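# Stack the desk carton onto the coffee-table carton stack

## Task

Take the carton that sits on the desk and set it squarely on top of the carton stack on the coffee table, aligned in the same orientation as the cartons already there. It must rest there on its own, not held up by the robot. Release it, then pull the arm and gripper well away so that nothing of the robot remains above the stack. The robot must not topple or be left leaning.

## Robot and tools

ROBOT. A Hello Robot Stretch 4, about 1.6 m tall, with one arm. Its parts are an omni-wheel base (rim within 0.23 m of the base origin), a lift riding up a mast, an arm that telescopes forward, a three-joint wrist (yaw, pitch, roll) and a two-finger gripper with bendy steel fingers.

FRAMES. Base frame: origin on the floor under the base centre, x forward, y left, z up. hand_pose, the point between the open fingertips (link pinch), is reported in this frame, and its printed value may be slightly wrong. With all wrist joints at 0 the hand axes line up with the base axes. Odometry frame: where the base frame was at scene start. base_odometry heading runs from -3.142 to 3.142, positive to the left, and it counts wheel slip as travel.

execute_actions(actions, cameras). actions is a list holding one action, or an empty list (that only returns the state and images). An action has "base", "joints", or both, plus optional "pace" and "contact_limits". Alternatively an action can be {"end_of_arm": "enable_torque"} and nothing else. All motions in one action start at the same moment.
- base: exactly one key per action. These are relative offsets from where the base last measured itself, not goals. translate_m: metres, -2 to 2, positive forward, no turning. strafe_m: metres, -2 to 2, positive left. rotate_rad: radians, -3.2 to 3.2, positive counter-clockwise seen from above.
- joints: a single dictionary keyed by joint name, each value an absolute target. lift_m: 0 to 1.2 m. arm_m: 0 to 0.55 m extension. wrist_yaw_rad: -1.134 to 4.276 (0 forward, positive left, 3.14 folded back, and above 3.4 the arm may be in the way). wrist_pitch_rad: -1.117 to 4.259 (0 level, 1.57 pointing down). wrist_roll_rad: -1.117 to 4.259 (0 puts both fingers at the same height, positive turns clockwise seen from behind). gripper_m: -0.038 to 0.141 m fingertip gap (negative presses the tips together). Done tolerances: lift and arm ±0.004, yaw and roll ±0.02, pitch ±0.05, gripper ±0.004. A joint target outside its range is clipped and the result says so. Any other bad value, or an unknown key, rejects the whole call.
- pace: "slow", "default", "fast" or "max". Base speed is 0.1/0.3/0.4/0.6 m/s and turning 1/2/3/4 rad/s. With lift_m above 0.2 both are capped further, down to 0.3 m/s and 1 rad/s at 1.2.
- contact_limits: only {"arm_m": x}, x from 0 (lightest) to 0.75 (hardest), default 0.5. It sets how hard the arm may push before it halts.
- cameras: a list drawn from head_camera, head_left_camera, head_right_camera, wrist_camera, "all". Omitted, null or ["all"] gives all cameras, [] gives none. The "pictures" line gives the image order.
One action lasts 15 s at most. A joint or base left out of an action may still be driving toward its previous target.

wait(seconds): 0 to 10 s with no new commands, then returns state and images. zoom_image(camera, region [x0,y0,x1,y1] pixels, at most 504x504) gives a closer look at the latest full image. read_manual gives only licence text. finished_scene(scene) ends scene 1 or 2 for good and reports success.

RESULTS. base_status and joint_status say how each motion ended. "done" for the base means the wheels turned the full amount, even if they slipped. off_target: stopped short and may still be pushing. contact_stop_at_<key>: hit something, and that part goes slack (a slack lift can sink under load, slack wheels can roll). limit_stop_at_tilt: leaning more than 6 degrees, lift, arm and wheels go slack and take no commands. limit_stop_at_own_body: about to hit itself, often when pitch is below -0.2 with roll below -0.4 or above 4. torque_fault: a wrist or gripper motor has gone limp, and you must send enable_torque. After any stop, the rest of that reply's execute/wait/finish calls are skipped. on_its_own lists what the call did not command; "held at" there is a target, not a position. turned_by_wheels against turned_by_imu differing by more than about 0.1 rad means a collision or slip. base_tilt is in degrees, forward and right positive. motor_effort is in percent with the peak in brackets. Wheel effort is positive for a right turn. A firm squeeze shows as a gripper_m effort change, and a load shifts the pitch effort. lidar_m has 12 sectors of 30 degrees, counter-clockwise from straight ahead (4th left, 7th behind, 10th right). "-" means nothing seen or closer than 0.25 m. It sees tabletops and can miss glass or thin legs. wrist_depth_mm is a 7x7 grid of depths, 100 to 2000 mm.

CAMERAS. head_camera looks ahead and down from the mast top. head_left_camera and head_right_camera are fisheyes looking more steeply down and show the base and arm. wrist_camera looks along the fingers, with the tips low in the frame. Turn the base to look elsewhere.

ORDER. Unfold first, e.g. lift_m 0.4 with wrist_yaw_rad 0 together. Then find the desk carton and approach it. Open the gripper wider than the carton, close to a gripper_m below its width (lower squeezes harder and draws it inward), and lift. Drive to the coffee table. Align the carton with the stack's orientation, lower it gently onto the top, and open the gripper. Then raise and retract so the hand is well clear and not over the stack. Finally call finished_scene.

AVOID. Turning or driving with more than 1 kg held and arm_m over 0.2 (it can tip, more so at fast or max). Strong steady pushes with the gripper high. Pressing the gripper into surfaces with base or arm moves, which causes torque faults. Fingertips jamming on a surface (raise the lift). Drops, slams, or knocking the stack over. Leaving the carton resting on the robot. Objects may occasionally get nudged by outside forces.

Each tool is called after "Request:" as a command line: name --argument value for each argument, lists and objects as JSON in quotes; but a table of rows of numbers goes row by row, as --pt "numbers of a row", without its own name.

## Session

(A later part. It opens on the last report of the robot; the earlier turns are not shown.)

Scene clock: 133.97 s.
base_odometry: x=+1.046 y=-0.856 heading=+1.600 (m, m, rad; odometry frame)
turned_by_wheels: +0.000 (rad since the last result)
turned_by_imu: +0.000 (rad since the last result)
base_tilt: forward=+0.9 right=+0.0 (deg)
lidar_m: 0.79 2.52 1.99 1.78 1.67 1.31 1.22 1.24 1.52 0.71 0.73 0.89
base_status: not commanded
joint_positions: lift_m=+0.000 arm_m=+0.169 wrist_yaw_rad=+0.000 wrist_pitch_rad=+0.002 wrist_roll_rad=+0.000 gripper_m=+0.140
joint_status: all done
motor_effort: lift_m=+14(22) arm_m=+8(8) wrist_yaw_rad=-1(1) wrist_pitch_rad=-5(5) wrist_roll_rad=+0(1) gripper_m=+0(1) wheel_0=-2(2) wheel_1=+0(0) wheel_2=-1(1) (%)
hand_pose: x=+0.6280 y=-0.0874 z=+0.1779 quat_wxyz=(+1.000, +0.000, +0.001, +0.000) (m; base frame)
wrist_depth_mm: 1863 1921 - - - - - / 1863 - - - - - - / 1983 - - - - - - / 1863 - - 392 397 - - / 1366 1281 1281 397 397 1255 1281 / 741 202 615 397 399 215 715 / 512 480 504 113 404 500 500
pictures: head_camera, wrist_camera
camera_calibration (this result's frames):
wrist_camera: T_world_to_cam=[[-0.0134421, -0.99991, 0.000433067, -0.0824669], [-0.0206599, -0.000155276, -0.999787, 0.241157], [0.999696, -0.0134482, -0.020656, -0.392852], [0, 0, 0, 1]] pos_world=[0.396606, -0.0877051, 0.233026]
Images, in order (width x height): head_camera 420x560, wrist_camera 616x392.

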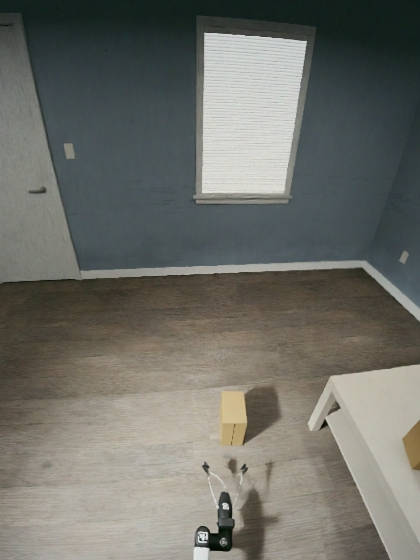

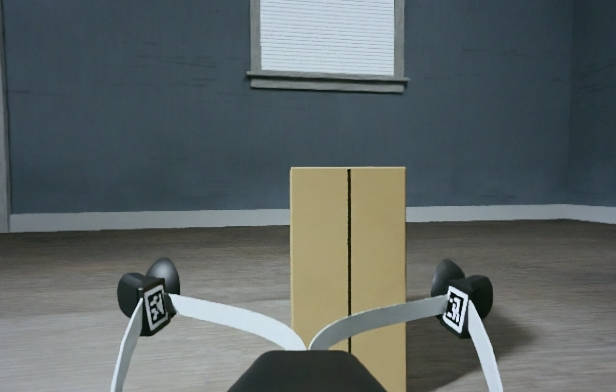

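Seam side, good. Offset about 0.044 right; extend 0.22.

Request:
execute_actions --actions '[{"base":{"strafe_m":-0.044},"pace":"slow"}]' --cameras '[]'

Request:
execute_actions --actions '[{"joints":{"arm_m":0.39},"pace":"slow"}]' --cameras '[]'

Request:
execute_actions --actions '[{"joints":{"gripper_m":0.06}}]' --cameras '[]'

Request:
execute_actions --actions '[{"joints":{"lift_m":1.2}}]' --cameras '[]'

Request:
execute_actions --actions '[{"joints":{"wrist_pitch_rad":1.57,"arm_m":0.2},"base":{"rotate_rad":-1.6}}]' --cameras '[]'

Request:
execute_actions --actions '[{"base":{"strafe_m":0.95},"joints":{"wrist_roll_rad":1.57}}]' --cameras '[]'

Request:
execute_actions --actions '[{"base":{"translate_m":0.15}}]' --cameras '["head_right_camera","wrist_camera"]'

Scene clock: 145.93 s.
base_odometry: x=+1.090 y=-0.854 heading=+1.600 (m, m, rad; odometry frame)
turned_by_wheels: +0.000 (rad since the last result)
turned_by_imu: +0.001 (rad since the last result)
base_tilt: forward=+0.9 right=+0.1 (deg)
lidar_m: 0.78 2.51 2.02 1.83 1.65 1.33 1.21 1.22 1.49 0.67 0.68 0.82
base_status: done
joint_positions: lift_m=+0.000 arm_m=+0.169 wrist_yaw_rad=+0.000 wrist_pitch_rad=+0.002 wrist_roll_rad=+0.000 gripper_m=+0.140
joint_status: not commanded
motor_effort: lift_m=+14(15) arm_m=+8(8) wrist_yaw_rad=-1(0) wrist_pitch_rad=-8(7) wrist_roll_rad=+0(0) gripper_m=+0(1) wheel_0=+2(5) wheel_1=-1(7) wheel_2=+0(0) (%)
hand_pose: x=+0.6280 y=-0.0874 z=+0.1779 quat_wxyz=(+1.000, +0.000, +0.001, +0.000) (m; base frame)
wrist_depth_mm: 1921 - - - - - - / 1808 - - - - - - / 1863 - - - - - - / 1863 - - 394 - - - / 1308 1281 1281 397 1255 1255 1255 / 732 202 609 394 603 215 707 / 512 477 500 113 496 496 504
pictures: none
No camera images: the call's "cameras" was empty. Leave "cameras" out to get every camera's image.

Scene clock: 149.40 s.
base_odometry: x=+1.090 y=-0.854 heading=+1.600 (m, m, rad; odometry frame)
turned_by_wheels: +0.000 (rad since the last result)
turned_by_imu: +0.000 (rad since the last result)
base_tilt: forward=+0.9 right=+0.0 (deg)
lidar_m: 0.80 2.52 2.00 1.81 1.66 1.33 1.20 1.22 1.51 0.67 0.68 0.83
base_status: not commanded
joint_positions: lift_m=+0.000 arm_m=+0.389 wrist_yaw_rad=+0.000 wrist_pitch_rad=+0.002 wrist_roll_rad=+0.000 gripper_m=+0.140
joint_status: all done
motor_effort: lift_m=+14(14) arm_m=+8(8) wrist_yaw_rad=+1(2) wrist_pitch_rad=-8(8) wrist_roll_rad=+0(0) gripper_m=+1(1) wheel_0=+2(2) wheel_1=-1(1) wheel_2=+0(0) (%)
hand_pose: x=+0.8480 y=-0.0874 z=+0.1779 quat_wxyz=(+1.000, +0.000, +0.001, +0.000) (m; base frame)
wrist_depth_mm: 1708 1708 1863 1863 - - - / 1708 1756 1756 1863 - - - / 1708 1708 1808 1921 - - - / 1756 1756 191 191 191 - - / 1308 1308 191 191 191 1255 1281 / 723 202 192 193 192 216 707 / 508 477 193 113 193 496 496
pictures: none
No camera images: the call's "cameras" was empty. Leave "cameras" out to get every camera's image.

Scene clock: 151.20 s.
base_odometry: x=+1.090 y=-0.854 heading=+1.600 (m, m, rad; odometry frame)
turned_by_wheels: +0.000 (rad since the last result)
turned_by_imu: +0.000 (rad since the last result)
base_tilt: forward=+0.9 right=+0.1 (deg)
lidar_m: 0.79 2.54 2.01 1.83 1.65 1.33 1.21 1.22 1.50 0.67 0.68 0.84
base_status: not commanded
joint_positions: lift_m=+0.000 arm_m=+0.389 wrist_yaw_rad=+0.000 wrist_pitch_rad=+0.002 wrist_roll_rad=+0.000 gripper_m=+0.060
joint_status: all done
motor_effort: lift_m=+14(14) arm_m=+8(8) wrist_yaw_rad=-1(1) wrist_pitch_rad=-4(10) wrist_roll_rad=+0(0) gripper_m=-21(21) wheel_0=+2(2) wheel_1=-1(1) wheel_2=+0(0) (%)
hand_pose: x=+0.8480 y=-0.0874 z=+0.1779 quat_wxyz=(+1.000, +0.000, +0.001, +0.000) (m; base frame)
wrist_depth_mm: 1708 1756 1863 1863 - - - / 1708 1708 1808 1863 - - - / 1661 1863 1808 1863 - - - / 1708 1756 178 177 178 - - / 1308 1255 178 178 178 1281 1255 / 732 183 179 180 179 188 715 / 484 473 180 113 180 466 484
pictures: none
No camera images: the call's "cameras" was empty. Leave "cameras" out to get every camera's image.

Scene clock: 156.47 s.
base_odometry: x=+1.090 y=-0.854 heading=+1.600 (m, m, rad; odometry frame)
turned_by_wheels: +0.000 (rad since the last result)
turned_by_imu: +0.001 (rad since the last result)
base_tilt: forward=+0.9 right=+0.0 (deg)
lidar_m: 0.77 2.51 2.01 1.82 1.66 1.32 1.21 1.22 1.48 0.68 0.68 0.85
base_status: not commanded
joint_positions: lift_m=+1.199 arm_m=+0.389 wrist_yaw_rad=+0.000 wrist_pitch_rad=+0.004 wrist_roll_rad=+0.000 gripper_m=+0.060
joint_status: all done
motor_effort: lift_m=+23(25) arm_m=+8(8) wrist_yaw_rad=-1(1) wrist_pitch_rad=-11(13) wrist_roll_rad=+1(0) gripper_m=-19(20) wheel_0=+2(2) wheel_1=-1(1) wheel_2=+0(0) (%)
hand_pose: x=+0.8480 y=-0.0874 z=+1.3765 quat_wxyz=(+1.000, +0.000, +0.002, +0.000) (m; base frame)
wrist_depth_mm: 1708 1756 1863 1921 - - - / 1756 1756 1808 1863 - - - / 1756 1808 1808 1863 - - - / 1756 1756 178 180 179 - - / 1708 1808 179 179 180 - - / 1661 184 179 180 179 187 - / 1756 1808 180 113 180 - -
pictures: none
No camera images: the call's "cameras" was empty. Leave "cameras" out to get every camera's image.

Scene clock: 159.33 s.
base_odometry: x=+1.090 y=-0.854 heading=+0.000 (m, m, rad; odometry frame)
turned_by_wheels: -1.599 (rad since the last result)
turned_by_imu: -1.562 (rad since the last result)
base_tilt: forward=+0.9 right=+0.0 (deg)
lidar_m: 0.25 0.69 0.83 2.49 2.51 2.05 1.98 1.70 1.34 1.20 1.21 0.25
base_status: done
joint_positions: lift_m=+1.199 arm_m=+0.201 wrist_yaw_rad=+0.000 wrist_pitch_rad=+1.570 wrist_roll_rad=+0.000 gripper_m=+0.060
joint_status: all done
motor_effort: lift_m=+22(23) arm_m=-8(8) wrist_yaw_rad=+0(1) wrist_pitch_rad=+0(13) wrist_roll_rad=-1(0) gripper_m=-21(21) wheel_0=+3(5) wheel_1=+1(5) wheel_2=+2(7) (%)
hand_pose: x=+0.3726 y=-0.0874 z=+1.0891 quat_wxyz=(+0.708, +0.000, +0.707, +0.000) (m; base frame)
wrist_depth_mm: 831 854 831 1281 1281 1308 1229 / 842 831 1098 1281 1281 1308 1308 / 1281 1281 1281 1281 1281 1255 1281 / 1308 1281 176 177 177 1281 1336 / 1308 1281 178 177 177 1281 1308 / 1281 184 179 179 179 188 1281 / 1308 1308 180 113 180 1308 1308
pictures: none
No camera images: the call's "cameras" was empty. Leave "cameras" out to get every camera's image.

Scene clock: 163.83 s.
base_odometry: x=+1.090 y=+0.096 heading=+0.000 (m, m, rad; odometry frame)
turned_by_wheels: +0.000 (rad since the last result)
turned_by_imu: +0.001 (rad since the last result)
base_tilt: forward=+0.9 right=+0.1 (deg)
lidar_m: 0.28 1.94 1.72 1.55 1.60 1.95 2.92 2.01 2.16 2.14 0.91 0.31
base_status: done
joint_positions: lift_m=+1.199 arm_m=+0.201 wrist_yaw_rad=+0.000 wrist_pitch_rad=+1.570 wrist_roll_rad=+1.570 gripper_m=+0.060
joint_status: all done
motor_effort: lift_m=+22(23) arm_m=-8(8) wrist_yaw_rad=+0(0) wrist_pitch_rad=+0(1) wrist_roll_rad=+1(5) gripper_m=-20(20) wheel_0=+0(9) wheel_1=+0(9) wheel_2=+1(2) (%)
hand_pose: x=+0.3726 y=-0.0874 z=+1.0891 quat_wxyz=(+0.501, +0.500, +0.500, -0.499) (m; base frame)
wrist_depth_mm: 554 831 1255 1255 1255 1281 1308 / 627 831 1281 1281 1281 1281 1281 / 831 854 842 1281 1308 1308 1308 / 854 842 176 177 177 1078 1281 / 842 842 178 178 178 1098 1308 / 1308 185 179 179 179 187 1308 / 1281 1308 180 113 181 1281 1336
pictures: none
No camera images: the call's "cameras" was empty. Leave "cameras" out to get every camera's image.

Scene clock: 165.67 s.
base_odometry: x=+1.239 y=+0.096 heading=+0.000 (m, m, rad; odometry frame)
turned_by_wheels: +0.000 (rad since the last result)
turned_by_imu: -0.001 (rad since the last result)
base_tilt: forward=+0.8 right=+0.1 (deg)
lidar_m: 0.28 1.78 1.80 1.57 1.57 1.96 3.11 2.17 2.22 2.11 0.65 0.30
base_status: done
joint_positions: lift_m=+1.199 arm_m=+0.201 wrist_yaw_rad=+0.000 wrist_pitch_rad=+1.570 wrist_roll_rad=+1.570 gripper_m=+0.060
joint_status: not commanded
motor_effort: lift_m=+23(23) arm_m=-7(8) wrist_yaw_rad=-1(0) wrist_pitch_rad=+1(1) wrist_roll_rad=+3(1) gripper_m=-22(20) wheel_0=+1(7) wheel_1=+2(6) wheel_2=-1(10) (%)
hand_pose: x=+0.3725 y=-0.0874 z=+1.0891 quat_wxyz=(+0.501, +0.500, +0.500, -0.499) (m; base frame)
wrist_depth_mm: 492 500 842 1255 1308 1308 1281 / 723 621 854 1308 1308 1281 1308 / 842 842 831 1281 1308 1308 1281 / 854 854 176 176 177 1098 1281 / 842 854 177 178 178 1118 1308 / 1281 185 178 179 179 186 1336 / 1281 1281 180 112 181 1308 1336
pictures: head_right_camera, wrist_camera
camera_calibration (this result's frames):
wrist_camera: T_world_to_cam=[[-0.99992, -0.00192338, 0.0125301, 0.355222], [-0.00169311, 0.99983, 0.0183623, 0.118387], [-0.0125633, 0.0183396, -0.999753, 1.32766], [0, 0, 0, 1]] pos_world=[0.372073, -0.142032, 1.32071]
Images, in order (width x height): head_right_camera 420x672, wrist_camera 616x392.

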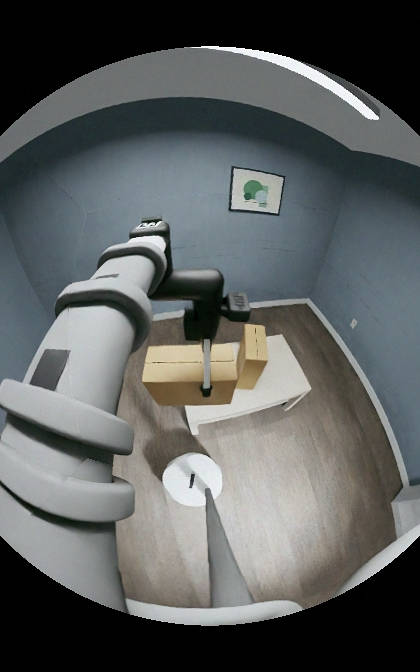

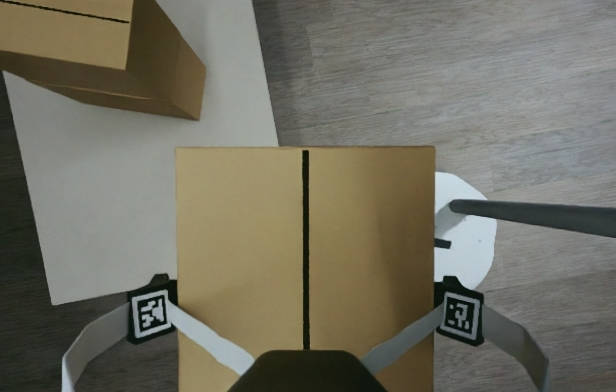

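Request:
execute_actions --actions '[{"base":{"strafe_m":-0.30},"joints":{"wrist_roll_rad":0.14}}]' --cameras '[]'

Request:
execute_actions --actions '[{"base":{"translate_m":0.1},"joints":{"arm_m":0.5},"pace":"slow"}]' --cameras '[]'

Request:
execute_actions --actions '[{"joints":{"lift_m":1.075},"pace":"slow"}]' --cameras '["head_right_camera","wrist_camera","head_left_camera"]'

Scene clock: 176.63 s.
base_odometry: x=+1.240 y=-0.204 heading=+0.000 (m, m, rad; odometry frame)
turned_by_wheels: +0.000 (rad since the last result)
turned_by_imu: +0.000 (rad since the last result)
base_tilt: forward=+0.8 right=+0.0 (deg)
lidar_m: 0.25 0.40 2.13 1.86 1.91 2.29 3.05 2.12 1.95 1.81 0.74 0.25
base_status: done
joint_positions: lift_m=+1.199 arm_m=+0.201 wrist_yaw_rad=+0.000 wrist_pitch_rad=+1.570 wrist_roll_rad=+0.140 gripper_m=+0.060
joint_status: all done
motor_effort: lift_m=+22(23) arm_m=-7(8) wrist_yaw_rad=+1(1) wrist_pitch_rad=+2(2) wrist_roll_rad=-2(3) gripper_m=-20(21) wheel_0=-1(9) wheel_1=-1(10) wheel_2=-1(1) (%)
hand_pose: x=+0.3725 y=-0.0874 z=+1.0891 quat_wxyz=(+0.706, +0.050, +0.705, -0.050) (m; base frame)
wrist_depth_mm: 1281 842 492 842 831 842 1281 / 1281 831 831 854 831 842 1281 / 1308 842 854 854 842 1308 1281 / 1281 866 176 176 176 1281 1308 / 1281 1255 177 178 178 1308 1308 / 1281 184 178 180 179 187 1308 / 1281 1308 180 112 181 1308 1336
pictures: none
No camera images: the call's "cameras" was empty. Leave "cameras" out to get every camera's image.

Scene clock: 180.90 s.
base_odometry: x=+1.339 y=-0.204 heading=+0.001 (m, m, rad; odometry frame)
turned_by_wheels: +0.000 (rad since the last result)
turned_by_imu: +0.000 (rad since the last result)
base_tilt: forward=+1.0 right=-0.1 (deg)
lidar_m: 0.33 0.32 0.38 1.89 1.88 2.34 3.17 2.22 1.99 1.80 0.57 0.37
base_status: done
joint_positions: lift_m=+1.199 arm_m=+0.499 wrist_yaw_rad=+0.000 wrist_pitch_rad=+1.570 wrist_roll_rad=+0.140 gripper_m=+0.060
joint_status: all done
motor_effort: lift_m=+23(22) arm_m=+8(8) wrist_yaw_rad=+0(0) wrist_pitch_rad=-2(0) wrist_roll_rad=+0(1) gripper_m=-22(20) wheel_0=+2(7) wheel_1=+2(5) wheel_2=-1(6) (%)
hand_pose: x=+0.6698 y=-0.0874 z=+1.0891 quat_wxyz=(+0.706, +0.050, +0.705, -0.050) (m; base frame)
wrist_depth_mm: 1229 1255 1255 1281 1255 1281 1281 / 1281 1281 1255 1281 842 1281 1255 / 1229 1281 842 842 842 854 1308 / 1281 842 177 177 176 866 1308 / 1308 854 178 179 178 854 1308 / 1308 185 179 179 179 187 1281 / 1308 842 180 112 181 1281 1336
pictures: none
No camera images: the call's "cameras" was empty. Leave "cameras" out to get every camera's image.

Scene clock: 182.77 s.
base_odometry: x=+1.339 y=-0.204 heading=+0.001 (m, m, rad; odometry frame)
turned_by_wheels: +0.000 (rad since the last result)
turned_by_imu: +0.000 (rad since the last result)
base_tilt: forward=+0.9 right=-0.1 (deg)
lidar_m: 0.32 0.31 0.39 1.88 1.90 2.33 2.20 2.23 2.00 1.79 0.60 0.37
base_status: not commanded
joint_positions: lift_m=+1.075 arm_m=+0.499 wrist_yaw_rad=+0.000 wrist_pitch_rad=+1.570 wrist_roll_rad=+0.140 gripper_m=+0.060
joint_status: all done
motor_effort: lift_m=+15(21) arm_m=+8(8) wrist_yaw_rad=-1(1) wrist_pitch_rad=+1(1) wrist_roll_rad=+0(0) gripper_m=-21(20) wheel_0=+2(2) wheel_1=+2(3) wheel_2=-1(1) (%)
hand_pose: x=+0.6698 y=-0.0874 z=+0.9650 quat_wxyz=(+0.706, +0.050, +0.705, -0.050) (m; base frame)
wrist_depth_mm: 1160 1118 1138 1138 1182 1160 1182 / 1160 1160 1138 723 723 732 1160 / 1160 1160 723 732 723 741 1160 / 741 723 176 177 177 741 1160 / 1160 732 177 178 178 723 1160 / 1182 184 179 179 179 187 1160 / 1160 750 180 112 181 1182 1182
pictures: head_left_camera, head_right_camera, wrist_camera
camera_calibration (this result's frames):
wrist_camera: T_world_to_cam=[[-0.139219, -0.990171, 0.0133715, -0.00965566], [-0.990078, 0.13944, 0.0173893, 0.708908], [-0.0190829, -0.010818, -0.999759, 1.20914], [0, 0, 0, 1]] pos_world=[0.723604, -0.0953308, 1.19665]
Images, in order (width x height): head_left_camera 420x672, head_right_camera 420x672, wrist_camera 616x392.

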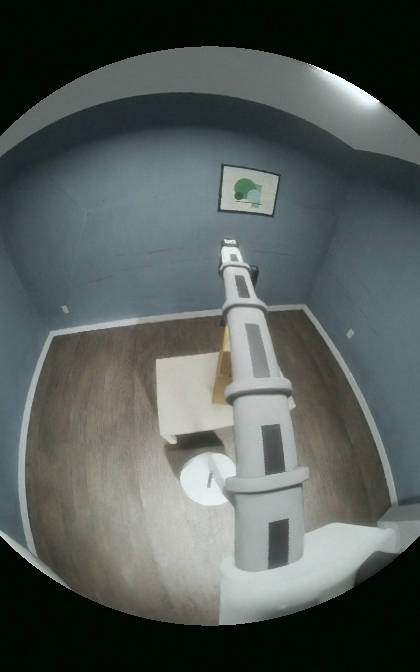

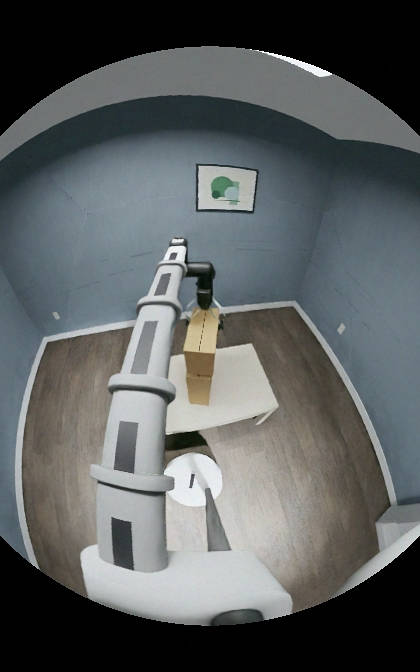

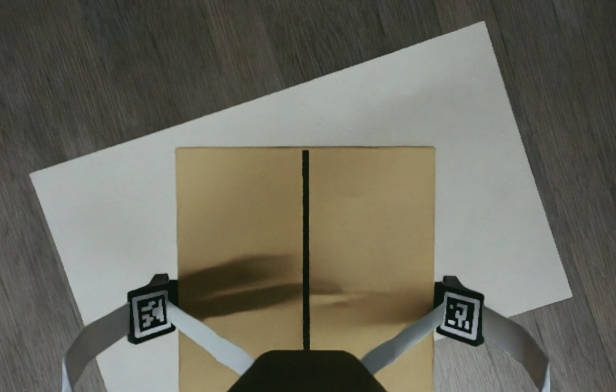

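Request:
execute_actions --actions '[{"joints":{"lift_m":1.06},"pace":"slow"}]' --cameras '[]'

Request:
execute_actions --actions '[{"joints":{"gripper_m":0.14}}]' --cameras '[]'

Request:
execute_actions --actions '[{"joints":{"lift_m":1.2}}]' --cameras '[]'

Request:
execute_actions --actions '[{"base":{"translate_m":-0.5},"joints":{"arm_m":0.01,"wrist_yaw_rad":1.5}}]' --cameras '["head_right_camera"]'

Scene clock: 189.30 s.
base_odometry: x=+1.339 y=-0.204 heading=+0.001 (m, m, rad; odometry frame)
turned_by_wheels: +0.000 (rad since the last result)
turned_by_imu: +0.000 (rad since the last result)
base_tilt: forward=+0.9 right=-0.1 (deg)
lidar_m: 0.32 0.32 0.38 1.90 1.92 2.34 2.21 2.21 2.00 1.79 0.58 0.36
base_status: not commanded
joint_positions: lift_m=+1.060 arm_m=+0.499 wrist_yaw_rad=+0.000 wrist_pitch_rad=+1.570 wrist_roll_rad=+0.140 gripper_m=+0.060
joint_status: all done
motor_effort: lift_m=+15(15) arm_m=+8(8) wrist_yaw_rad=+0(1) wrist_pitch_rad=+1(1) wrist_roll_rad=+1(1) gripper_m=-20(19) wheel_0=+2(2) wheel_1=+2(3) wheel_2=-1(1) (%)
hand_pose: x=+0.6698 y=-0.0874 z=+0.9500 quat_wxyz=(+0.706, +0.050, +0.705, -0.050) (m; base frame)
wrist_depth_mm: 1118 1138 1138 1138 1160 1160 1118 / 1118 1138 1160 715 723 715 1118 / 1138 715 715 715 715 732 1160 / 707 707 177 177 176 715 1160 / 1138 723 178 178 178 723 1182 / 1138 186 179 179 179 187 1160 / 1138 723 180 113 181 1182 1160
pictures: none
No camera images: the call's "cameras" was empty. Leave "cameras" out to get every camera's image.

Scene clock: 191.10 s.
base_odometry: x=+1.340 y=-0.204 heading=+0.001 (m, m, rad; odometry frame)
turned_by_wheels: +0.000 (rad since the last result)
turned_by_imu: +0.000 (rad since the last result)
base_tilt: forward=+0.9 right=+0.0 (deg)
lidar_m: 0.33 0.30 0.38 1.88 1.89 2.32 2.20 2.20 2.00 1.79 0.57 0.37
base_status: not commanded
joint_positions: lift_m=+1.060 arm_m=+0.499 wrist_yaw_rad=+0.000 wrist_pitch_rad=+1.570 wrist_roll_rad=+0.140 gripper_m=+0.140
joint_status: all done
motor_effort: lift_m=+15(14) arm_m=+8(8) wrist_yaw_rad=+0(0) wrist_pitch_rad=-2(7) wrist_roll_rad=+1(0) gripper_m=+2(19) wheel_0=+2(2) wheel_1=+1(3) wheel_2=-1(1) (%)
hand_pose: x=+0.6697 y=-0.0874 z=+0.9500 quat_wxyz=(+0.706, +0.050, +0.705, -0.049) (m; base frame)
wrist_depth_mm: 1160 1118 1138 1118 1160 1138 1160 / 1138 1138 1118 715 715 715 1160 / 1138 715 715 699 723 732 1138 / 715 715 186 186 186 715 1138 / 1160 715 186 186 187 723 1160 / 1118 202 186 187 187 211 1182 / 1160 723 188 112 188 1160 1182
pictures: none
No camera images: the call's "cameras" was empty. Leave "cameras" out to get every camera's image.

Scene clock: 192.73 s.
base_odometry: x=+1.340 y=-0.204 heading=+0.001 (m, m, rad; odometry frame)
turned_by_wheels: +0.000 (rad since the last result)
turned_by_imu: +0.000 (rad since the last result)
base_tilt: forward=+0.9 right=+0.0 (deg)
lidar_m: 0.31 0.33 0.40 1.89 1.91 2.34 3.16 2.19 2.01 1.80 0.58 0.35
base_status: not commanded
joint_positions: lift_m=+1.199 arm_m=+0.499 wrist_yaw_rad=+0.000 wrist_pitch_rad=+1.570 wrist_roll_rad=+0.140 gripper_m=+0.140
joint_status: all done
motor_effort: lift_m=+22(24) arm_m=+8(8) wrist_yaw_rad=+0(1) wrist_pitch_rad=+0(1) wrist_roll_rad=+1(2) gripper_m=+1(1) wheel_0=+2(2) wheel_1=+1(2) wheel_2=-1(1) (%)
hand_pose: x=+0.6698 y=-0.0874 z=+1.0892 quat_wxyz=(+0.706, +0.050, +0.705, -0.049) (m; base frame)
wrist_depth_mm: 1255 1229 1281 1281 1255 1281 1281 / 1281 1281 1255 1281 842 1281 1281 / 1281 1281 842 842 854 866 1281 / 1281 854 842 322 866 854 1308 / 1308 854 878 324 866 866 1308 / 1281 203 325 325 325 208 1308 / 1308 866 878 113 1281 1308 1308
pictures: none
No camera images: the call's "cameras" was empty. Leave "cameras" out to get every camera's image.

Scene clock: 195.90 s.
base_odometry: x=+0.840 y=-0.204 heading=+0.000 (m, m, rad; odometry frame)
turned_by_wheels: +0.000 (rad since the last result)
turned_by_imu: +0.003 (rad since the last result)
base_tilt: forward=+0.9 right=-0.1 (deg)
lidar_m: 0.79 0.80 2.02 1.82 1.84 2.22 2.07 1.72 1.80 1.89 1.90 0.90
base_status: done
joint_positions: lift_m=+1.199 arm_m=+0.011 wrist_yaw_rad=+1.500 wrist_pitch_rad=+1.570 wrist_roll_rad=+0.140 gripper_m=+0.140
joint_status: all done
motor_effort: lift_m=+22(22) arm_m=-8(9) wrist_yaw_rad=+0(6) wrist_pitch_rad=+1(1) wrist_roll_rad=+1(0) gripper_m=+1(1) wheel_0=-1(6) wheel_1=+0(7) wheel_2=+0(10) (%)
hand_pose: x=+0.2695 y=-0.0060 z=+1.0892 quat_wxyz=(+0.550, -0.444, +0.550, +0.445) (m; base frame)
wrist_depth_mm: 1255 1281 1255 1281 1281 1255 842 / 1255 1255 1308 1281 1255 1118 854 / 1281 1281 1308 1281 1281 1281 866 / 1281 1281 1078 1255 1281 1308 854 / 1308 1308 1078 1281 1308 1336 1160 / 1308 202 1308 1281 1281 209 1160 / 480 1281 1308 113 1308 1308 1281
pictures: head_right_camera
Images, in order (width x height): head_right_camera 420x672.

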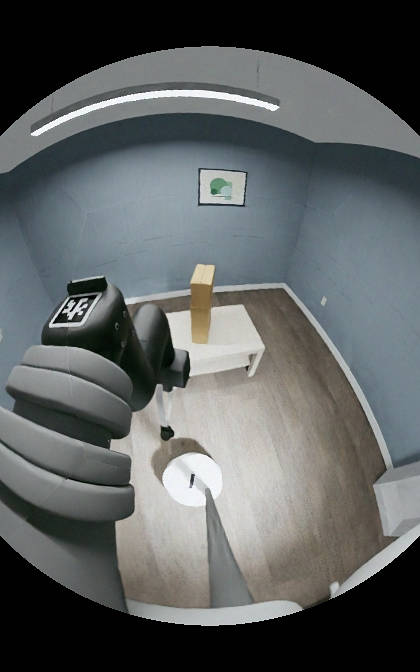

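Request:
finished_scene --scene 1

The scene is finished: the task was done.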